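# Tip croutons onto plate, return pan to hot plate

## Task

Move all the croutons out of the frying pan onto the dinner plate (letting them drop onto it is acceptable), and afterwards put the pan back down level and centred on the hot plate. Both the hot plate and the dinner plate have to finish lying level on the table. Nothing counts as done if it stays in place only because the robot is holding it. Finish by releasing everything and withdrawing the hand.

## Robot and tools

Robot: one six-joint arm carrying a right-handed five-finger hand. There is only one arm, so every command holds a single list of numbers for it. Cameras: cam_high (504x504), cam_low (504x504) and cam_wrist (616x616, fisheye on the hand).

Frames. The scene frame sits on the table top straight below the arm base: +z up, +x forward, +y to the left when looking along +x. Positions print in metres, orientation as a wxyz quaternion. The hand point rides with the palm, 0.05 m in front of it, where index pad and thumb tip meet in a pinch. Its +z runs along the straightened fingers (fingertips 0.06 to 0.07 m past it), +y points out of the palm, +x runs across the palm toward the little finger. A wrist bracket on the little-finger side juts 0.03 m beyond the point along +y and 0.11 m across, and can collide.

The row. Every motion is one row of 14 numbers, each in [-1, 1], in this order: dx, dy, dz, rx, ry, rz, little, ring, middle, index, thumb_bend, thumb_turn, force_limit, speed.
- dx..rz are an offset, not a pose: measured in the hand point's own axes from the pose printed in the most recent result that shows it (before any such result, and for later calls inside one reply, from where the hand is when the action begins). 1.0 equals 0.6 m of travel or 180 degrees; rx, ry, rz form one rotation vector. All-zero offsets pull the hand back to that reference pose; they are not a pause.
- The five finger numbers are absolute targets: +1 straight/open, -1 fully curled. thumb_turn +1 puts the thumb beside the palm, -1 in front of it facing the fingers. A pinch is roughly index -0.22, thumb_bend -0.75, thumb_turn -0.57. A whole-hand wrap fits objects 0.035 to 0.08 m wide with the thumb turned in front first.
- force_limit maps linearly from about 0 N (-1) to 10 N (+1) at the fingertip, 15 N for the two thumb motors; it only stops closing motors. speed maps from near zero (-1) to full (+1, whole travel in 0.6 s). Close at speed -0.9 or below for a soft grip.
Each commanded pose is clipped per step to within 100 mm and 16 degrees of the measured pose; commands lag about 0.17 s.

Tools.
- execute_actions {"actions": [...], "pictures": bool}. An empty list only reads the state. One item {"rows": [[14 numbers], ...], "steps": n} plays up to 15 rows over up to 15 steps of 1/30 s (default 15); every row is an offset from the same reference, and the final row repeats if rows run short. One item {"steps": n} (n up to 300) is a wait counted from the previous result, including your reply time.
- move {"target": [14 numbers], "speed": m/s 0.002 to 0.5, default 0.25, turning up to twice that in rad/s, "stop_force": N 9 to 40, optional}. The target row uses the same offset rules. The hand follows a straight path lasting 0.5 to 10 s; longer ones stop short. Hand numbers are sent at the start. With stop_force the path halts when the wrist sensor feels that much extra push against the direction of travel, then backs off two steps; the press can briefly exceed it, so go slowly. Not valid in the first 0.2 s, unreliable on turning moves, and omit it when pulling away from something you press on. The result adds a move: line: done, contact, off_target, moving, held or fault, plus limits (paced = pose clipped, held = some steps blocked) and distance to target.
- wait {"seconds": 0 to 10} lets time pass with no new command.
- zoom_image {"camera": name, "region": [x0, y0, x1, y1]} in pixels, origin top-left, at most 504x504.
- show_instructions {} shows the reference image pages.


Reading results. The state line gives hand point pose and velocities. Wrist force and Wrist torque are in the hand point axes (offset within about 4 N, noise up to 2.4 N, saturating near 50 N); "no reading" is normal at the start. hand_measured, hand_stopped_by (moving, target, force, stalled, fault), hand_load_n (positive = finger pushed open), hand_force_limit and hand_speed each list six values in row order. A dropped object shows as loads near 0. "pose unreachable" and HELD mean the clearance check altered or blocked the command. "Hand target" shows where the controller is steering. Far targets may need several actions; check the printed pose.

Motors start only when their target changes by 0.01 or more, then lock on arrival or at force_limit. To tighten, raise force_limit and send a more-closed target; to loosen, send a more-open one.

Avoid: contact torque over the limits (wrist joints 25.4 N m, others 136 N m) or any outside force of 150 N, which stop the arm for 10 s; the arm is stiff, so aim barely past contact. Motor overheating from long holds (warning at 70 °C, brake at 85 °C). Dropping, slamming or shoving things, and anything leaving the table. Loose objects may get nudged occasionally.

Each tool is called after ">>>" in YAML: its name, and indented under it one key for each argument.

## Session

>>> execute_actions:
  actions: []

Scene clock: 0.00 s of 6600.00 s.
end_effector_position=(+0.6696, -0.2418, +0.1653) hand_measured=(+1.000, +1.000, +1.000, +1.000, +1.000, +1.000) hand_load_n=(+0.0, +0.0, +0.0, +0.0, +0.0, +0.0) hand_stopped_by=(target, target, target, target, target, target) hand_force_limit=0.00 hand_speed=-0.80 end_effector_quat_wxyz=(+0.139, +0.859, +0.437, -0.228) end_effector_velocity=(-0.000, +0.000, +0.000) end_effector_angular_velocity=(+0.000, +0.001, +0.000)
Joint positions: [-0.327 -0.845  0.984  1.129  1.611  0.236]
Joint velocities: [ 0.     0.    -0.     0.001  0.    -0.   ]
Motor temperatures (°C, as the motors report them): [33 31 32 36 38 33]
Wrist force (N, on the end effector, along its own x y z axes, offset not removed): no reading
Wrist torque (N m, same axes, about the end effector's origin, offset not removed): no reading
Hand target: +0.670, -0.242, +0.165; +0.139, +0.859, +0.437, -0.228
camera_calibration (this result's frames):
cam_wrist: T_world_to_cam=[[0.757389, -0.630536, 0.169666, -0.684776], [-0.37806, -0.211603, 0.901274, 0.0461246], [-0.532383, -0.746759, -0.398647, 0.371927], [0, 0, 0, 1]] pos_world=[0.734087, -0.144276, 0.222879]

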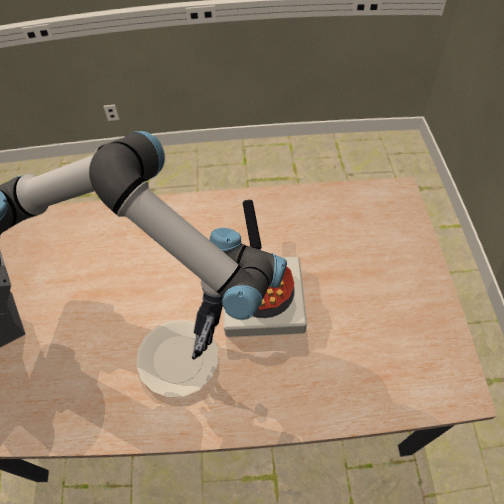

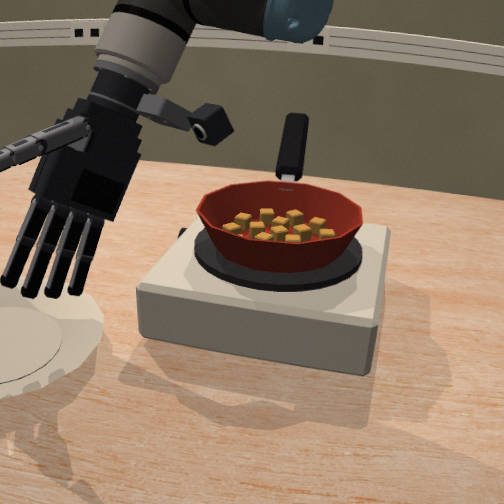

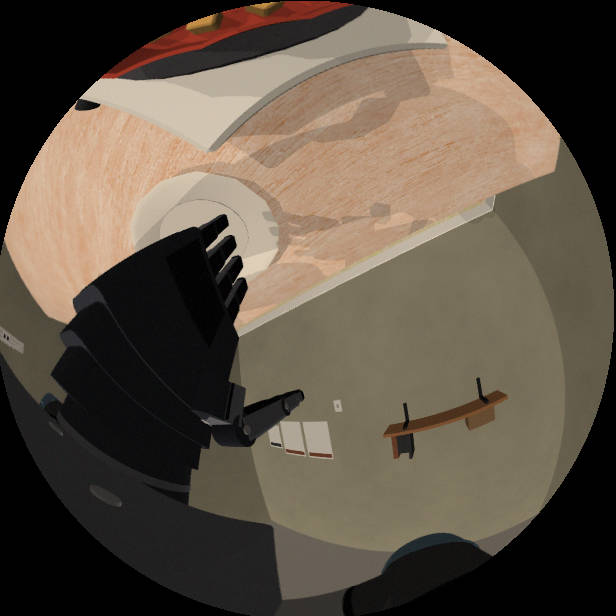

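>>> zoom_image:
  camera: "cam_high"
  region: [190, 180, 350, 340]

>>> zoom_image:
  camera: "cam_low"
  region: [180, 100, 420, 300]

Region (190, 180, 350, 340) of cam_high's 504x504 image, scaled by 3.150, with more detail than that image has.

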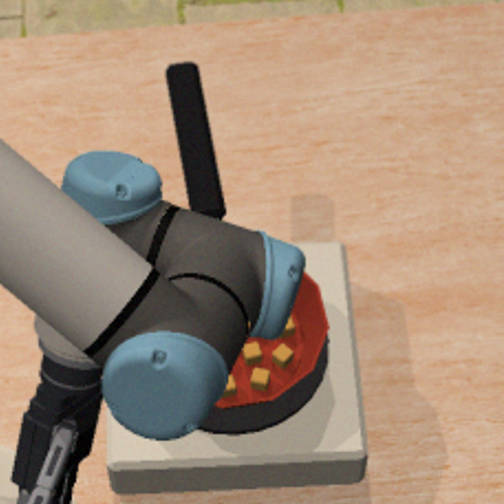

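Region (180, 100, 420, 300) of cam_low's 504x504 image, scaled by 2.100, with more detail than that image has.

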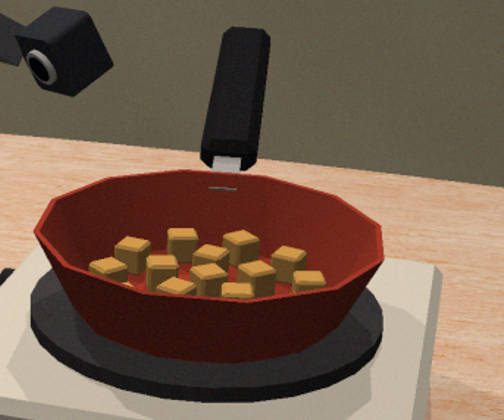

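>>> move:
  target: [0.325,-0.3845,-0.416,-0.491,0.342,0.032,1,1,1,1,1,-1,0.5,0.5]
  speed: 0.2

Scene clock: 20.93 s of 6600.00 s.
end_effector_position=(+0.6502, +0.1348, +0.2702) hand_measured=(+1.000, +1.000, +1.000, +1.000, +1.000, -1.000) hand_load_n=(+0.0, +0.0, +0.0, +0.0, +0.0, +0.0) hand_stopped_by=(target, target, target, target, target, target) hand_force_limit=0.50 hand_speed=0.50 end_effector_quat_wxyz=(+0.460, +0.539, +0.434, +0.557) end_effector_velocity=(+0.000, +0.002, +0.000) end_effector_angular_velocity=(-0.001, -0.011, +0.003)
Joint positions: [ 0.234 -1.344  2.26  -1.508  1.742  0.421]
Joint velocities: [ 0.003  0.007 -0.002 -0.017  0.001 -0.004]
Motor temperatures (°C, as the motors report them): [33 31 32 36 38 33]
Wrist force (N, on the end effector, along its own x y z axes, offset not removed): [-0.8 3.8 -0.4]
Wrist torque (N m, same axes, about the end effector's origin, offset not removed): [0.84 -0.05 -0.09]
Hand target: +0.650, +0.135, +0.270; +0.460, +0.538, +0.434, +0.557
Off the commanded pose: 0.001 m, 0 deg.
After step 90, 12.77 s passed at rest.
move: done
camera_calibration (this result's frames):
cam_wrist: T_world_to_cam=[[-0.118935, -0.325235, 0.938124, -0.12949], [-0.573345, -0.748892, -0.332319, 0.556729], [0.810636, -0.577393, -0.0974025, -0.292808], [0, 0, 0, 1]] pos_world=[0.541157, 0.20575, 0.277969]

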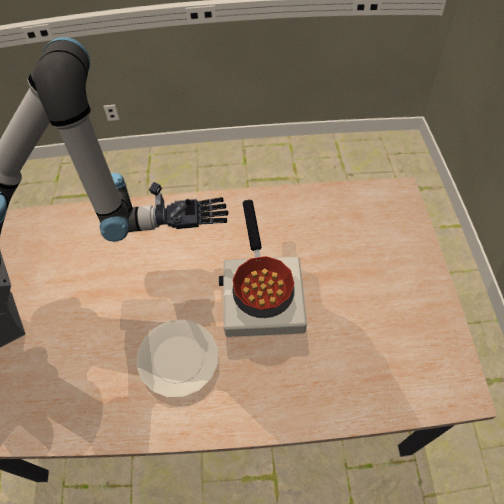

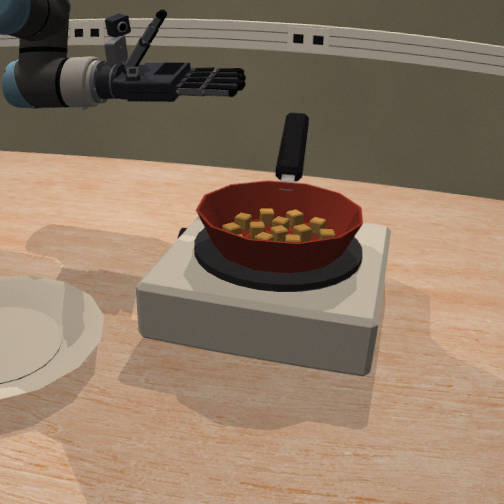

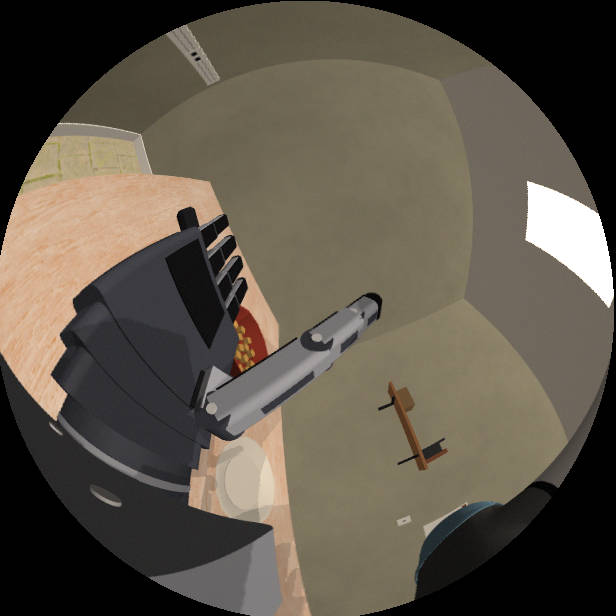

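>>> move:
  target: [-0.043,-0.203,0.021,0,0,0,1,1,1,1,1,-1,0.5,0.5]
  speed: 0.15

>>> zoom_image:
  camera: "cam_high"
  region: [170, 180, 330, 340]

Scene clock: 26.47 s of 6600.00 s.
end_effector_position=(+0.6681, +0.1340, +0.1465) hand_measured=(+1.000, +1.000, +1.000, +1.000, +1.000, -1.000) hand_load_n=(+0.0, +0.0, +0.0, +0.0, +0.0, +0.0) hand_stopped_by=(target, target, target, target, target, target) hand_force_limit=0.50 hand_speed=0.50 end_effector_quat_wxyz=(+0.460, +0.539, +0.434, +0.557) end_effector_velocity=(+0.002, +0.001, -0.000) end_effector_angular_velocity=(+0.000, -0.004, +0.000)
Joint positions: [ 0.284 -0.987  2.056 -1.665  1.784  0.393]
Joint velocities: [ 0.001  0.003 -0.006 -0.001  0.001 -0.001]
Motor temperatures (°C, as the motors report them): [33 31 32 36 38 33]
Wrist force (N, on the end effector, along its own x y z axes, offset not removed): [-2.0 1.8 2.2]
Wrist torque (N m, same axes, about the end effector's origin, offset not removed): [0.23 0.44 -0.48]
Hand target: +0.668, +0.134, +0.146; +0.460, +0.539, +0.434, +0.557
Off the commanded pose: 0.000 m, 0 deg.
After step 90, 1.20 s passed at rest.
move: done
camera_calibration (this result's frames):
cam_wrist: T_world_to_cam=[[-0.118871, -0.325296, 0.938111, -0.0115729], [-0.57339, -0.748855, -0.332326, 0.525197], [0.810613, -0.577407, -0.0975046, -0.319774], [0, 0, 0, 1]] pos_world=[0.55898, 0.204892, 0.154214]

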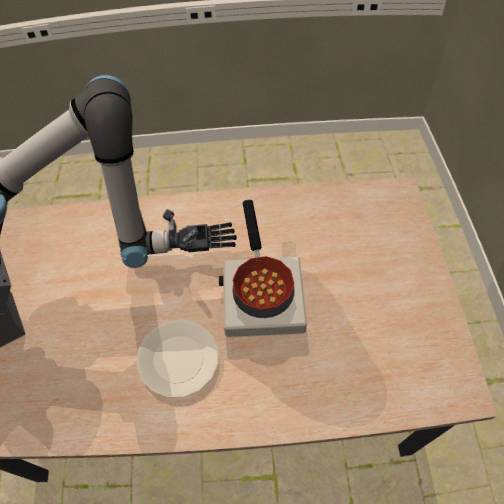

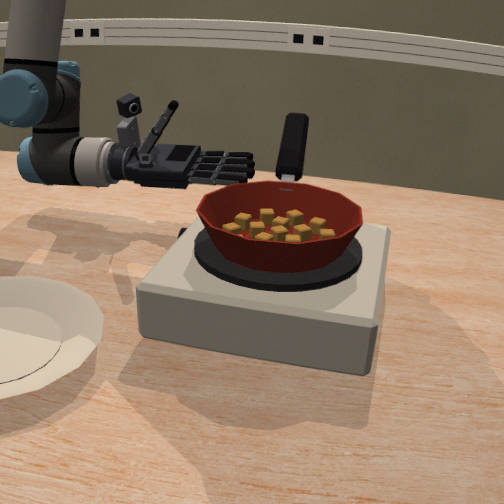

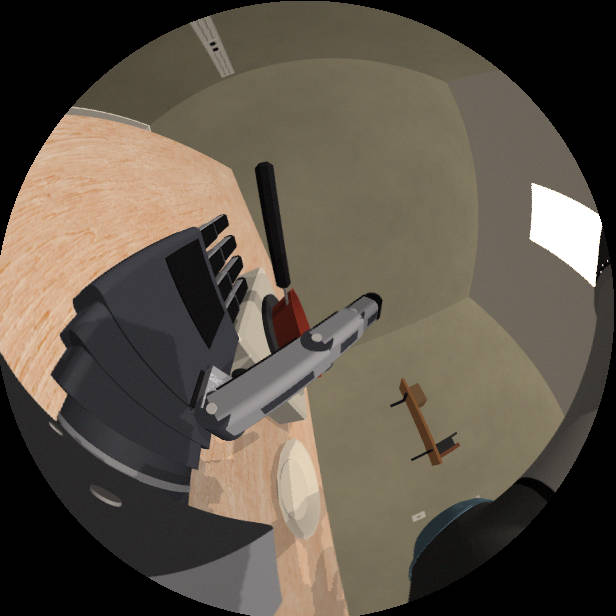

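Region (170, 180, 330, 340) of cam_high's 504x504 image, scaled by 3.150, with more detail than that image has.

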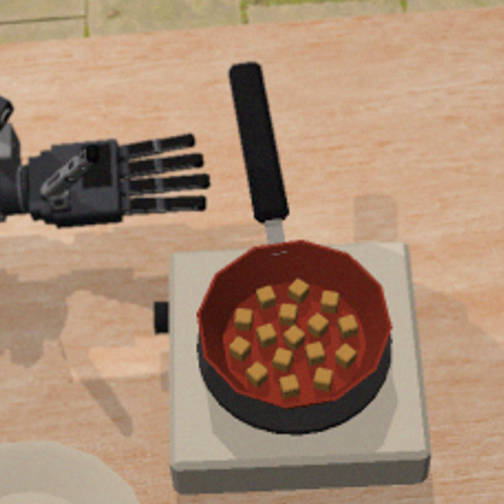

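>>> move:
  target: [-0.013,0.004,0.258,0,0,0,1,1,1,1,1,-1,0.5,0.5]
  speed: 0.12

>>> zoom_image:
  camera: "cam_low"
  region: [200, 70, 400, 230]

Scene clock: 32.17 s of 6600.00 s.
end_effector_position=(+0.8224, +0.1242, +0.1541) hand_measured=(+1.000, +1.000, +1.000, +1.000, +1.000, -1.000) hand_load_n=(+0.0, +0.0, +0.0, +0.0, +0.0, +0.0) hand_stopped_by=(target, target, target, target, target, target) hand_force_limit=0.50 hand_speed=0.50 end_effector_quat_wxyz=(+0.460, +0.539, +0.434, +0.557) end_effector_velocity=(+0.002, -0.000, +0.000) end_effector_angular_velocity=(-0.001, -0.001, -0.000)
Joint positions: [ 0.216 -0.966  1.673 -1.297  1.727  0.431]
Joint velocities: [-0.001  0.001 -0.006  0.004 -0.    -0.   ]
Motor temperatures (°C, as the motors report them): [33 31 32 36 38 33]
Wrist force (N, on the end effector, along its own x y z axes, offset not removed): [1.8 -3.0 -0.2]
Wrist torque (N m, same axes, about the end effector's origin, offset not removed): [-0.24 -0.39 -0.04]
Hand target: +0.823, +0.124, +0.154; +0.460, +0.539, +0.434, +0.557
Off the commanded pose: 0.000 m, 0 deg.
After step 90, 0.90 s passed at rest.
move: done
camera_calibration (this result's frames):
cam_wrist: T_world_to_cam=[[-0.118887, -0.325231, 0.938131, -0.00355328], [-0.573317, -0.748926, -0.332293, 0.60885], [0.810663, -0.577351, -0.097423, -0.44982], [0, 0, 0, 1]] pos_world=[0.713294, 0.195124, 0.161827]

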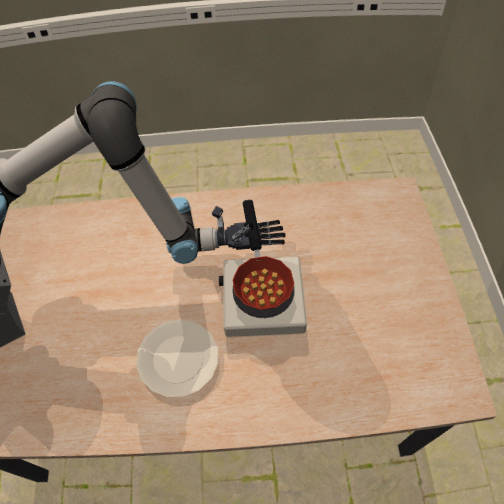

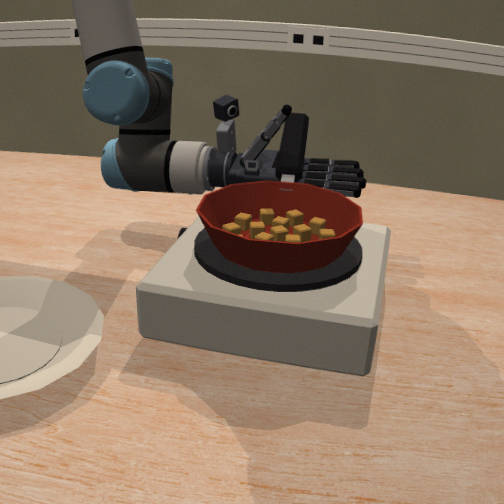

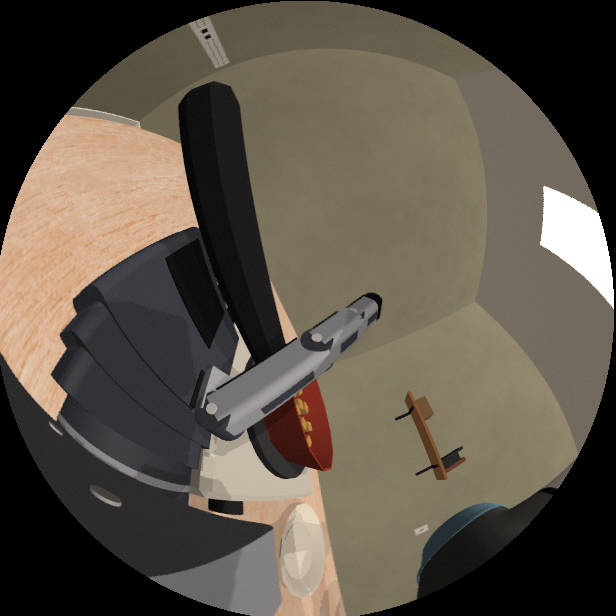

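Region (200, 70, 400, 230) of cam_low's 504x504 image, scaled by 2.520, with more detail than that image has; it fills the top 403 rows of this view, and the rest is white.

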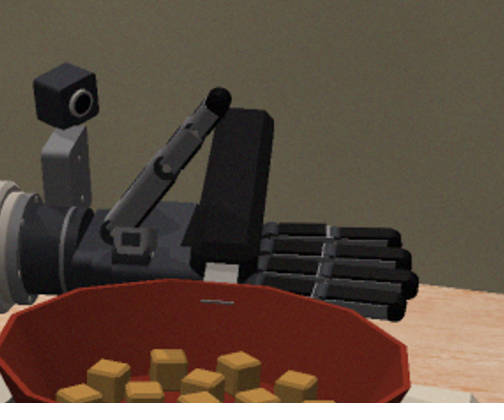

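>>> move:
  target: [0,0.02,0.003,0,0,0.004,1,1,1,1,1,-1,0.5,0.5]
  speed: 0.03

>>> move:
  target: [0,0,0,0,0,0,-1,-1,-1,-1,1,-1,1,-0.3]

Scene clock: 36.30 s of 6600.00 s.
end_effector_position=(+0.8236, +0.1218, +0.1657) hand_measured=(+1.000, +1.000, +1.000, +1.000, +1.000, -1.000) hand_load_n=(+0.0, +0.0, +0.0, +0.0, +0.0, +0.0) hand_stopped_by=(target, target, target, target, target, target) hand_force_limit=0.50 hand_speed=0.50 end_effector_quat_wxyz=(+0.456, +0.541, +0.431, +0.560) end_effector_velocity=(+0.000, -0.000, +0.003) end_effector_angular_velocity=(+0.002, -0.001, +0.000)
Joint positions: [ 0.208 -0.993  1.688 -1.284  1.721  0.448]
Joint velocities: [-0.001 -0.007  0.003  0.003 -0.001  0.003]
Motor temperatures (°C, as the motors report them): [33 31 32 36 38 33]
Wrist force (N, on the end effector, along its own x y z axes, offset not removed): [-1.7 -3.6 -0.2]
Wrist torque (N m, same axes, about the end effector's origin, offset not removed): [-0.12 0.53 -0.29]
Hand target: +0.824, +0.122, +0.166; +0.456, +0.541, +0.431, +0.560
Off the commanded pose: 0.000 m, 0 deg.
After step 90, 0.37 s passed at rest.
move: done
camera_calibration (this result's frames):
cam_wrist: T_world_to_cam=[[-0.118848, -0.336843, 0.93403, -0.0130254], [-0.572877, -0.745069, -0.341591, 0.612337], [0.810979, -0.575681, -0.10442, -0.450389], [0, 0, 0, 1]] pos_world=[0.714502, 0.192565, 0.174305]

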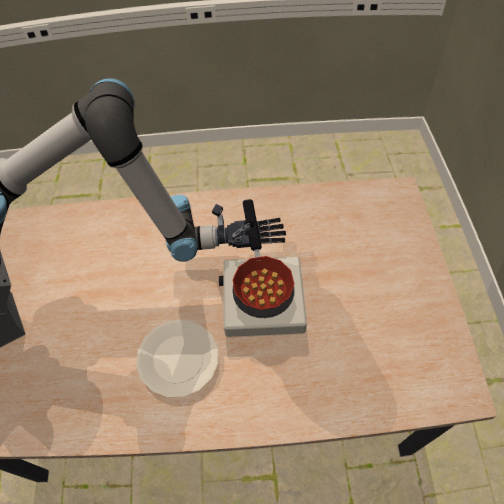

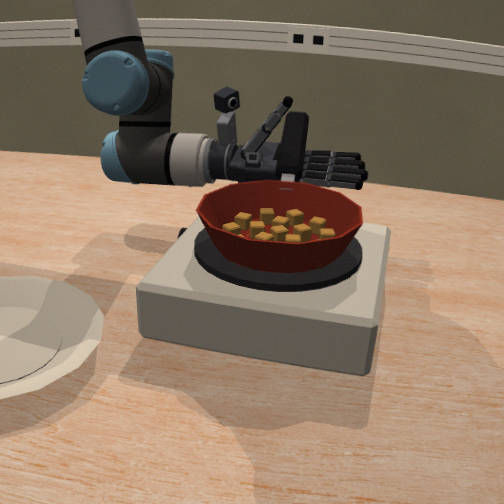

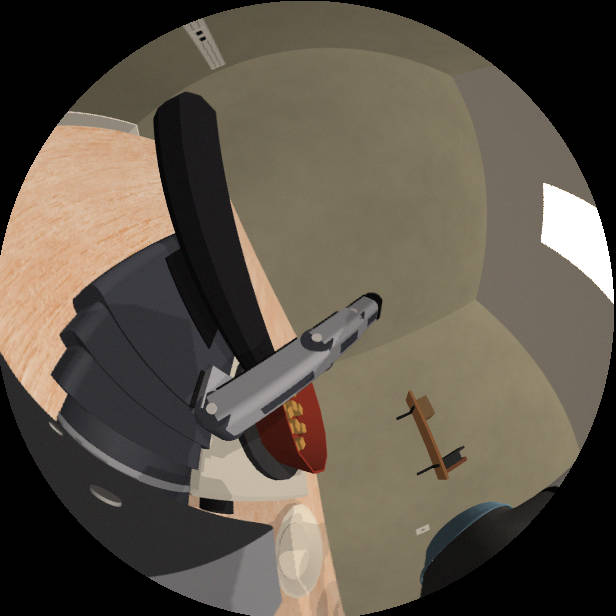

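Scene clock: 38.30 s of 6600.00 s.
end_effector_position=(+0.8236, +0.1218, +0.1657) hand_measured=(-1.000, -1.000, -1.000, -0.998, +1.000, -1.000) hand_load_n=(+0.0, +0.0, +1.5, +8.5, +0.0, +0.0) hand_stopped_by=(target, target, target, target, target, target) hand_force_limit=1.00 hand_speed=-0.30 end_effector_quat_wxyz=(+0.456, +0.541, +0.431, +0.560) end_effector_velocity=(-0.000, -0.000, +0.000) end_effector_angular_velocity=(-0.000, +0.000, -0.000)
Joint positions: [ 0.208 -0.993  1.688 -1.284  1.721  0.448]
Joint velocities: [-0.    -0.001  0.001  0.     0.    -0.   ]
Motor temperatures (°C, as the motors report them): [33 31 32 36 38 33]
Wrist force (N, on the end effector, along its own x y z axes, offset not removed): [-0.7 -2.2 1.8]
Wrist torque (N m, same axes, about the end effector's origin, offset not removed): [0.13 0.06 -0.32]
Hand target: +0.824, +0.122, +0.166; +0.456, +0.541, +0.431, +0.560
Off the commanded pose: 0.000 m, 0 deg.
move: done
camera_calibration (this result's frames):
cam_wrist: T_world_to_cam=[[-0.118862, -0.336822, 0.934036, -0.0130254], [-0.572891, -0.745063, -0.341581, 0.612335], [0.810967, -0.575702, -0.104403, -0.450392], [0, 0, 0, 1]] pos_world=[0.714506, 0.192549, 0.174306]

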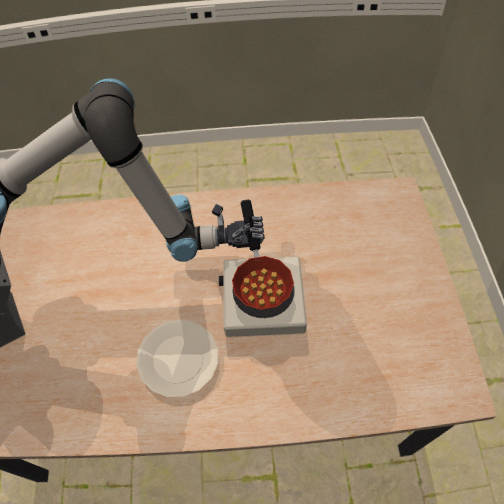

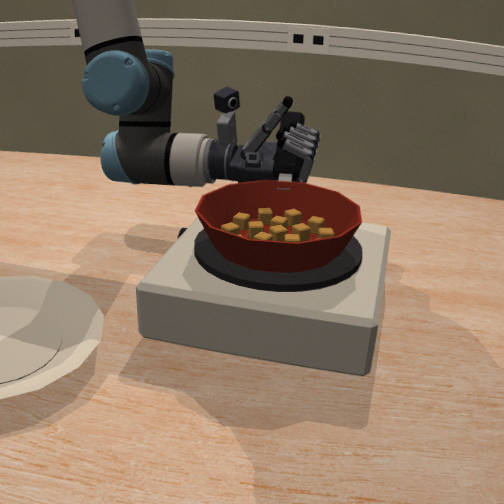

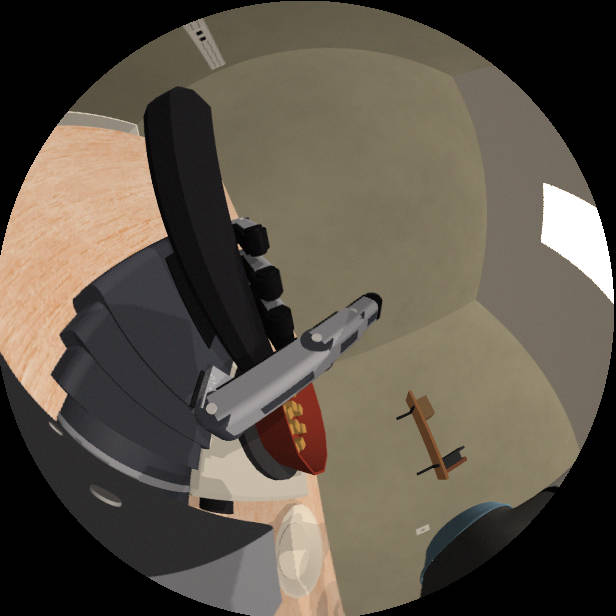

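Similar grip. Close the thumb while lifting.

>>> move:
  target: [0.018,0.081,0.004,0,0,0,-1,-1,-1,-1,-1,-1,1,0]
  speed: 0.05

Scene clock: 42.53 s of 6600.00 s.
end_effector_position=(+0.8239, +0.1219, +0.2154) hand_measured=(-1.000, -1.000, -1.000, -0.998, -0.092, -1.000) hand_load_n=(+0.0, +0.0, +1.5, +6.5, +15.5, +4.0) hand_stopped_by=(target, target, target, target, force, target) hand_force_limit=1.00 hand_speed=0.00 end_effector_quat_wxyz=(+0.456, +0.541, +0.431, +0.560) end_effector_velocity=(+0.000, +0.000, +0.002) end_effector_angular_velocity=(+0.000, -0.000, +0.001)
Joint positions: [ 0.188 -1.107  1.748 -1.228  1.704  0.459]
Joint velocities: [-0.001 -0.005  0.002  0.002 -0.001  0.001]
Motor temperatures (°C, as the motors report them): [33 31 32 36 38 33]
Wrist force (N, on the end effector, along its own x y z axes, offset not removed): [-2.4 -1.0 -0.8]
Wrist torque (N m, same axes, about the end effector's origin, offset not removed): [0.58 0.38 0.63]
Hand target: +0.824, +0.122, +0.216; +0.456, +0.541, +0.431, +0.560
Off the commanded pose: 0.000 m, 0 deg.
move: done
camera_calibration (this result's frames):
cam_wrist: T_world_to_cam=[[-0.118884, -0.336799, 0.934041, -0.059335], [-0.572872, -0.745079, -0.341577, 0.629554], [0.810978, -0.575694, -0.104365, -0.445353], [0, 0, 0, 1]] pos_world=[0.714772, 0.192697, 0.223984]

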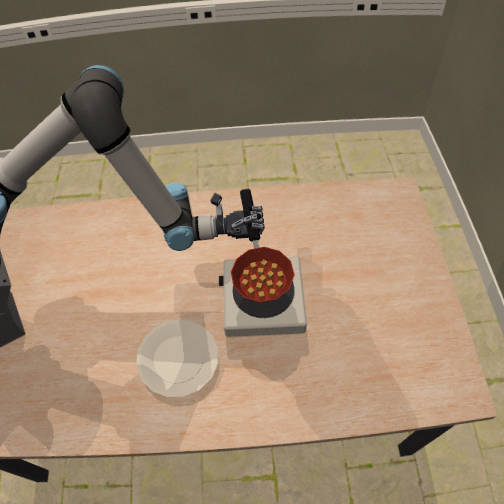

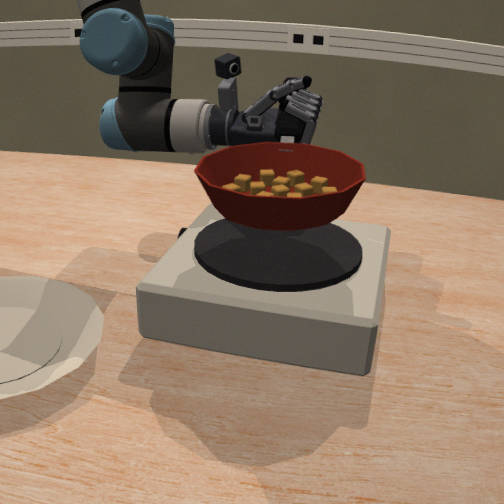

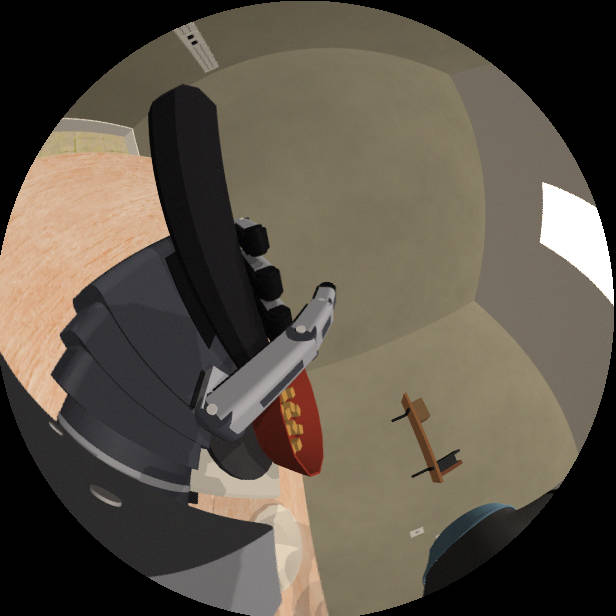

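>>> move:
  target: [-0.239,0.189,-0.392,-0.030,-0.048,0.219,-1,-1,-1,-1,-1,-1,1,0]
  speed: 0.1

Scene clock: 53.77 s of 6600.00 s.
end_effector_position=(+0.5839, -0.0399, +0.2852) hand_measured=(-1.000, -1.000, -1.000, -0.998, -0.092, -1.000) hand_load_n=(+0.0, +0.0, +1.5, +6.5, +15.5, +4.0) hand_stopped_by=(target, target, target, target, force, target) hand_force_limit=1.00 hand_speed=0.00 end_effector_quat_wxyz=(+0.296, +0.673, +0.162, +0.658) end_effector_velocity=(-0.001, -0.001, +0.000) end_effector_angular_velocity=(+0.004, +0.000, +0.001)
Joint positions: [-0.124 -1.516  2.508 -1.509  1.603  1.317]
Joint velocities: [-0.005 -0.003  0.004 -0.    -0.006  0.007]
Motor temperatures (°C, as the motors report them): [33 31 32 36 38 33]
Wrist force (N, on the end effector, along its own x y z axes, offset not removed): [-7.5 -3.5 -0.7]
Wrist torque (N m, same axes, about the end effector's origin, offset not removed): [0.05 0.74 0.00]
Hand target: +0.584, -0.040, +0.285; +0.296, +0.673, +0.162, +0.658
Off the commanded pose: 0.000 m, 0 deg.
After step 90, 4.23 s passed at rest.
move: done
camera_calibration (this result's frames):
cam_wrist: T_world_to_cam=[[-0.253448, -0.82864, 0.499119, -0.0245891], [-0.606678, -0.265724, -0.749221, 0.550445], [0.753463, -0.492693, -0.435371, -0.205269], [0, 0, 0, 1]] pos_world=[0.482373, 0.0247562, 0.33531]

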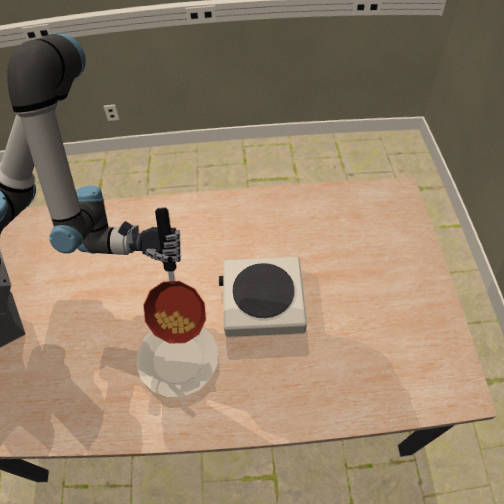

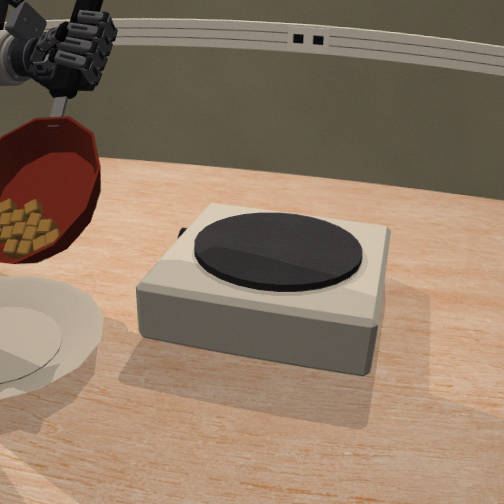

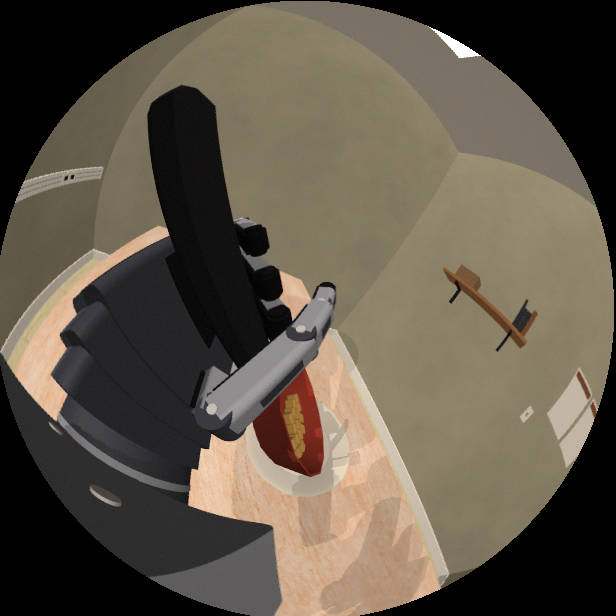

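>>> move:
  target: [-0.06,0.075,0,0,0,0.094,-1,-1,-1,-1,-1,-1,1,0]
  speed: 0.06

Scene clock: 64.13 s of 6600.00 s.
end_effector_position=(+0.5733, -0.0964, +0.2843) hand_measured=(-1.000, -1.000, -1.000, -0.998, -0.092, -1.000) hand_load_n=(+0.0, +0.0, +1.5, +6.0, +15.5, +4.0) hand_stopped_by=(target, target, target, target, force, target) hand_force_limit=1.00 hand_speed=0.00 end_effector_quat_wxyz=(+0.196, +0.689, +0.062, +0.695) end_effector_velocity=(-0.000, -0.002, -0.000) end_effector_angular_velocity=(+0.010, -0.001, +0.001)
Joint positions: [-0.339 -1.545  2.567 -1.545  1.416  1.718]
Joint velocities: [-0.009  0.     0.002 -0.003 -0.009  0.014]
Motor temperatures (°C, as the motors report them): [33 31 32 36 38 33]
Wrist force (N, on the end effector, along its own x y z axes, offset not removed): [-6.0 0.7 1.5]
Wrist torque (N m, same axes, about the end effector's origin, offset not removed): [0.37 0.29 0.08]
Hand target: +0.573, -0.097, +0.284; +0.196, +0.689, +0.062, +0.695
Off the commanded pose: 0.000 m, 0 deg.
After step 90, 4.60 s passed at rest.
move: done
camera_calibration (this result's frames):
cam_wrist: T_world_to_cam=[[-0.262285, -0.93764, 0.228118, -0.00207277], [-0.561579, -0.0439302, -0.826256, 0.545785], [0.784752, -0.344821, -0.515037, -0.206595], [0, 0, 0, 1]] pos_world=[0.468084, -0.0492052, 0.345027]

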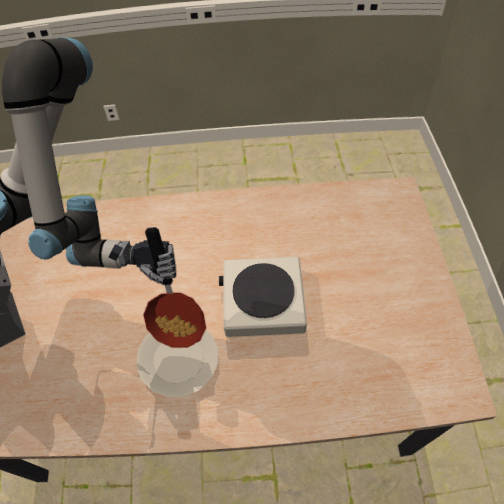

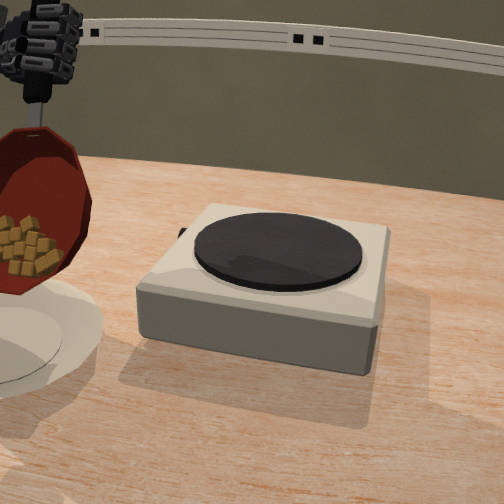

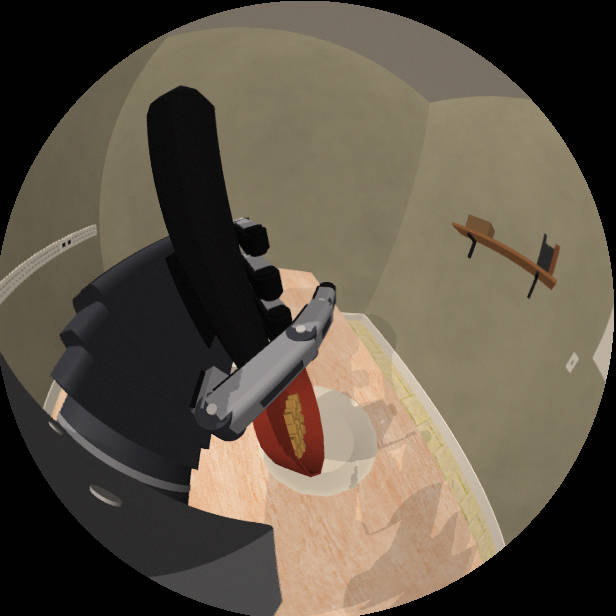

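>>> move:
  target: [-0.032,0.089,-0.012,0,0,0.089,-1,-1,-1,-1,-1,-1,1,0]
  speed: 0.03

>>> zoom_image:
  camera: "cam_high"
  region: [110, 270, 250, 410]

Scene clock: 73.03 s of 6600.00 s.
end_effector_position=(+0.5558, -0.1508, +0.2851) hand_measured=(-1.000, -1.000, -1.000, -0.998, -0.092, -1.000) hand_load_n=(+0.0, +0.0, +1.0, +5.5, +15.5, +4.0) hand_stopped_by=(target, target, target, target, force, target) hand_force_limit=1.00 hand_speed=0.00 end_effector_quat_wxyz=(+0.098, +0.691, -0.034, +0.715) end_effector_velocity=(-0.001, -0.002, -0.000) end_effector_angular_velocity=(+0.010, -0.002, +0.001)
Joint positions: [-0.579 -1.54   2.622 -1.638  1.21   2.123]
Joint velocities: [-0.01   0.002  0.002 -0.006 -0.009  0.016]
Motor temperatures (°C, as the motors report them): [33 31 32 36 38 33]
Wrist force (N, on the end effector, along its own x y z axes, offset not removed): [-6.0 -3.6 -3.3]
Wrist torque (N m, same axes, about the end effector's origin, offset not removed): [-0.18 0.30 -0.28]
Hand target: +0.556, -0.151, +0.285; +0.098, +0.691, -0.035, +0.715
Off the commanded pose: 0.000 m, 0 deg.
After step 90, 1.03 s passed at rest.
move: done
camera_calibration (this result's frames):
cam_wrist: T_world_to_cam=[[-0.255645, -0.965626, -0.0470223, 0.0127269], [-0.51941, 0.178209, -0.835736, 0.546981], [0.815389, -0.189228, -0.547114, -0.195569], [0, 0, 0, 1]] pos_world=[0.446826, -0.122195, 0.350731]

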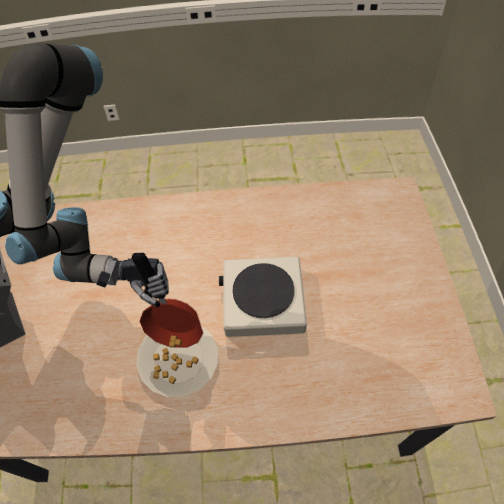

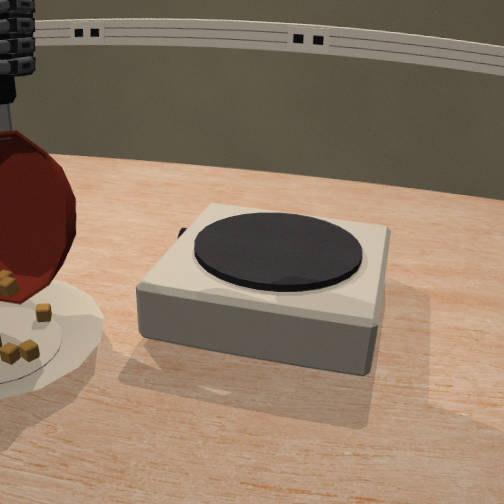

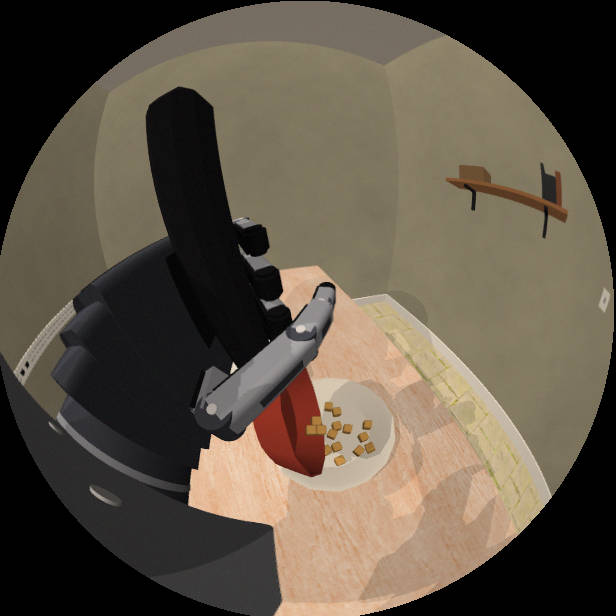

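Region (110, 270, 250, 410) of cam_high's 504x504 image, scaled by 3.600, with more detail than that image has.

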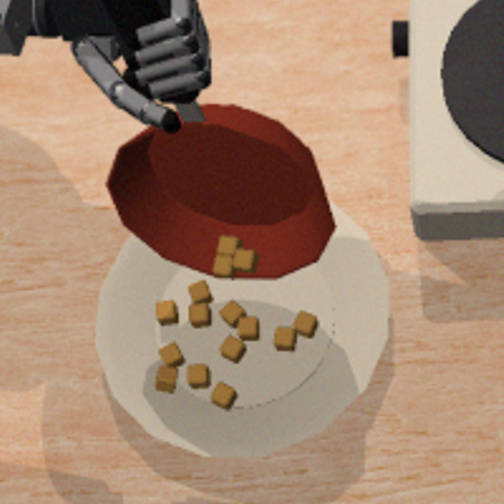

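>>> move:
  target: [-0.002,0.03,0,0,0,0.025,-1,-1,-1,-1,-1,-1,1,0]
  speed: 0.025

>>> zoom_image:
  camera: "cam_high"
  region: [110, 270, 250, 410]

Scene clock: 78.63 s of 6600.00 s.
end_effector_position=(+0.5524, -0.1684, +0.2855) hand_measured=(-1.000, -1.000, -1.000, -0.998, -0.092, -1.000) hand_load_n=(+0.0, +0.0, +1.0, +5.5, +15.0, +4.0) hand_stopped_by=(target, target, target, target, force, target) hand_force_limit=1.00 hand_speed=0.00 end_effector_quat_wxyz=(+0.070, +0.689, -0.061, +0.718) end_effector_velocity=(-0.001, -0.002, -0.001) end_effector_angular_velocity=(+0.010, -0.000, +0.001)
Joint positions: [-0.649 -1.524  2.626 -1.673  1.151  2.241]
Joint velocities: [-0.008  0.004  0.001 -0.006 -0.008  0.014]
Motor temperatures (°C, as the motors report them): [33 31 32 36 38 33]
Wrist force (N, on the end effector, along its own x y z axes, offset not removed): [-2.7 -2.6 -3.7]
Wrist torque (N m, same axes, about the end effector's origin, offset not removed): [0.08 -0.07 -0.31]
Hand target: +0.552, -0.169, +0.285; +0.070, +0.689, -0.061, +0.718
Off the commanded pose: 0.000 m, 0 deg.
After step 90, 0.83 s passed at rest.
move: done
camera_calibration (this result's frames):
cam_wrist: T_world_to_cam=[[-0.251306, -0.959924, -0.124063, 0.0154892], [-0.508185, 0.239944, -0.827149, 0.550421], [0.823768, -0.14482, -0.548118, -0.192861], [0, 0, 0, 1]] pos_world=[0.442481, -0.145132, 0.351491]

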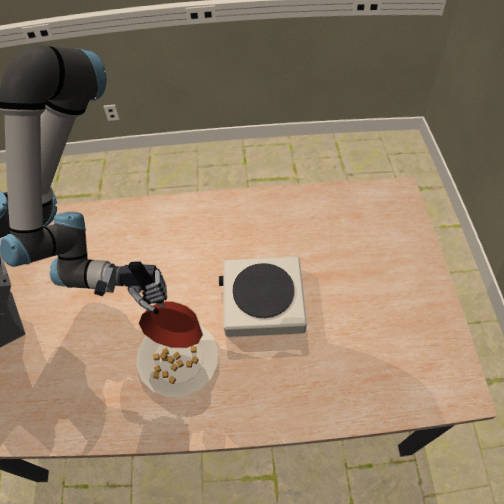

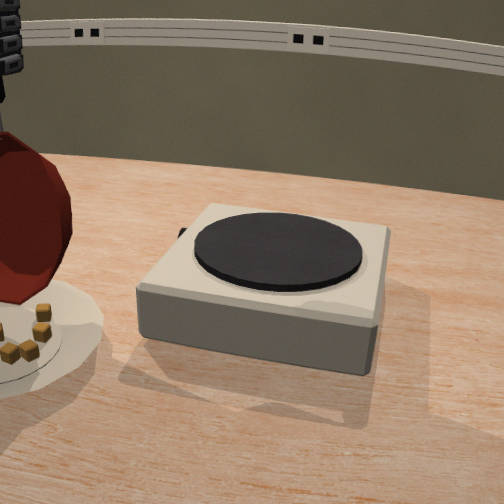

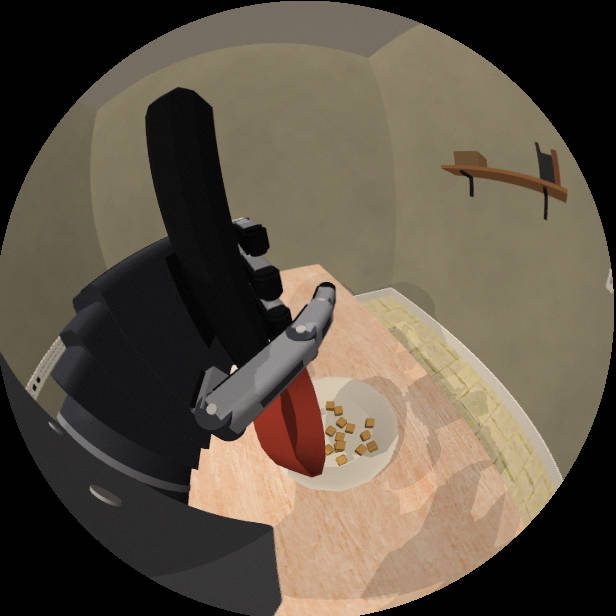

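Region (110, 270, 250, 410) of cam_high's 504x504 image, scaled by 3.600, with more detail than that image has.

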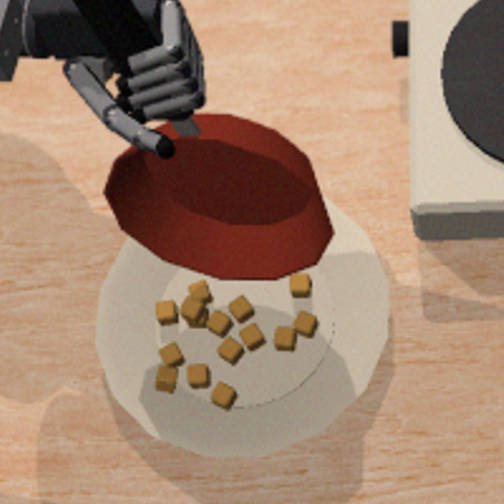

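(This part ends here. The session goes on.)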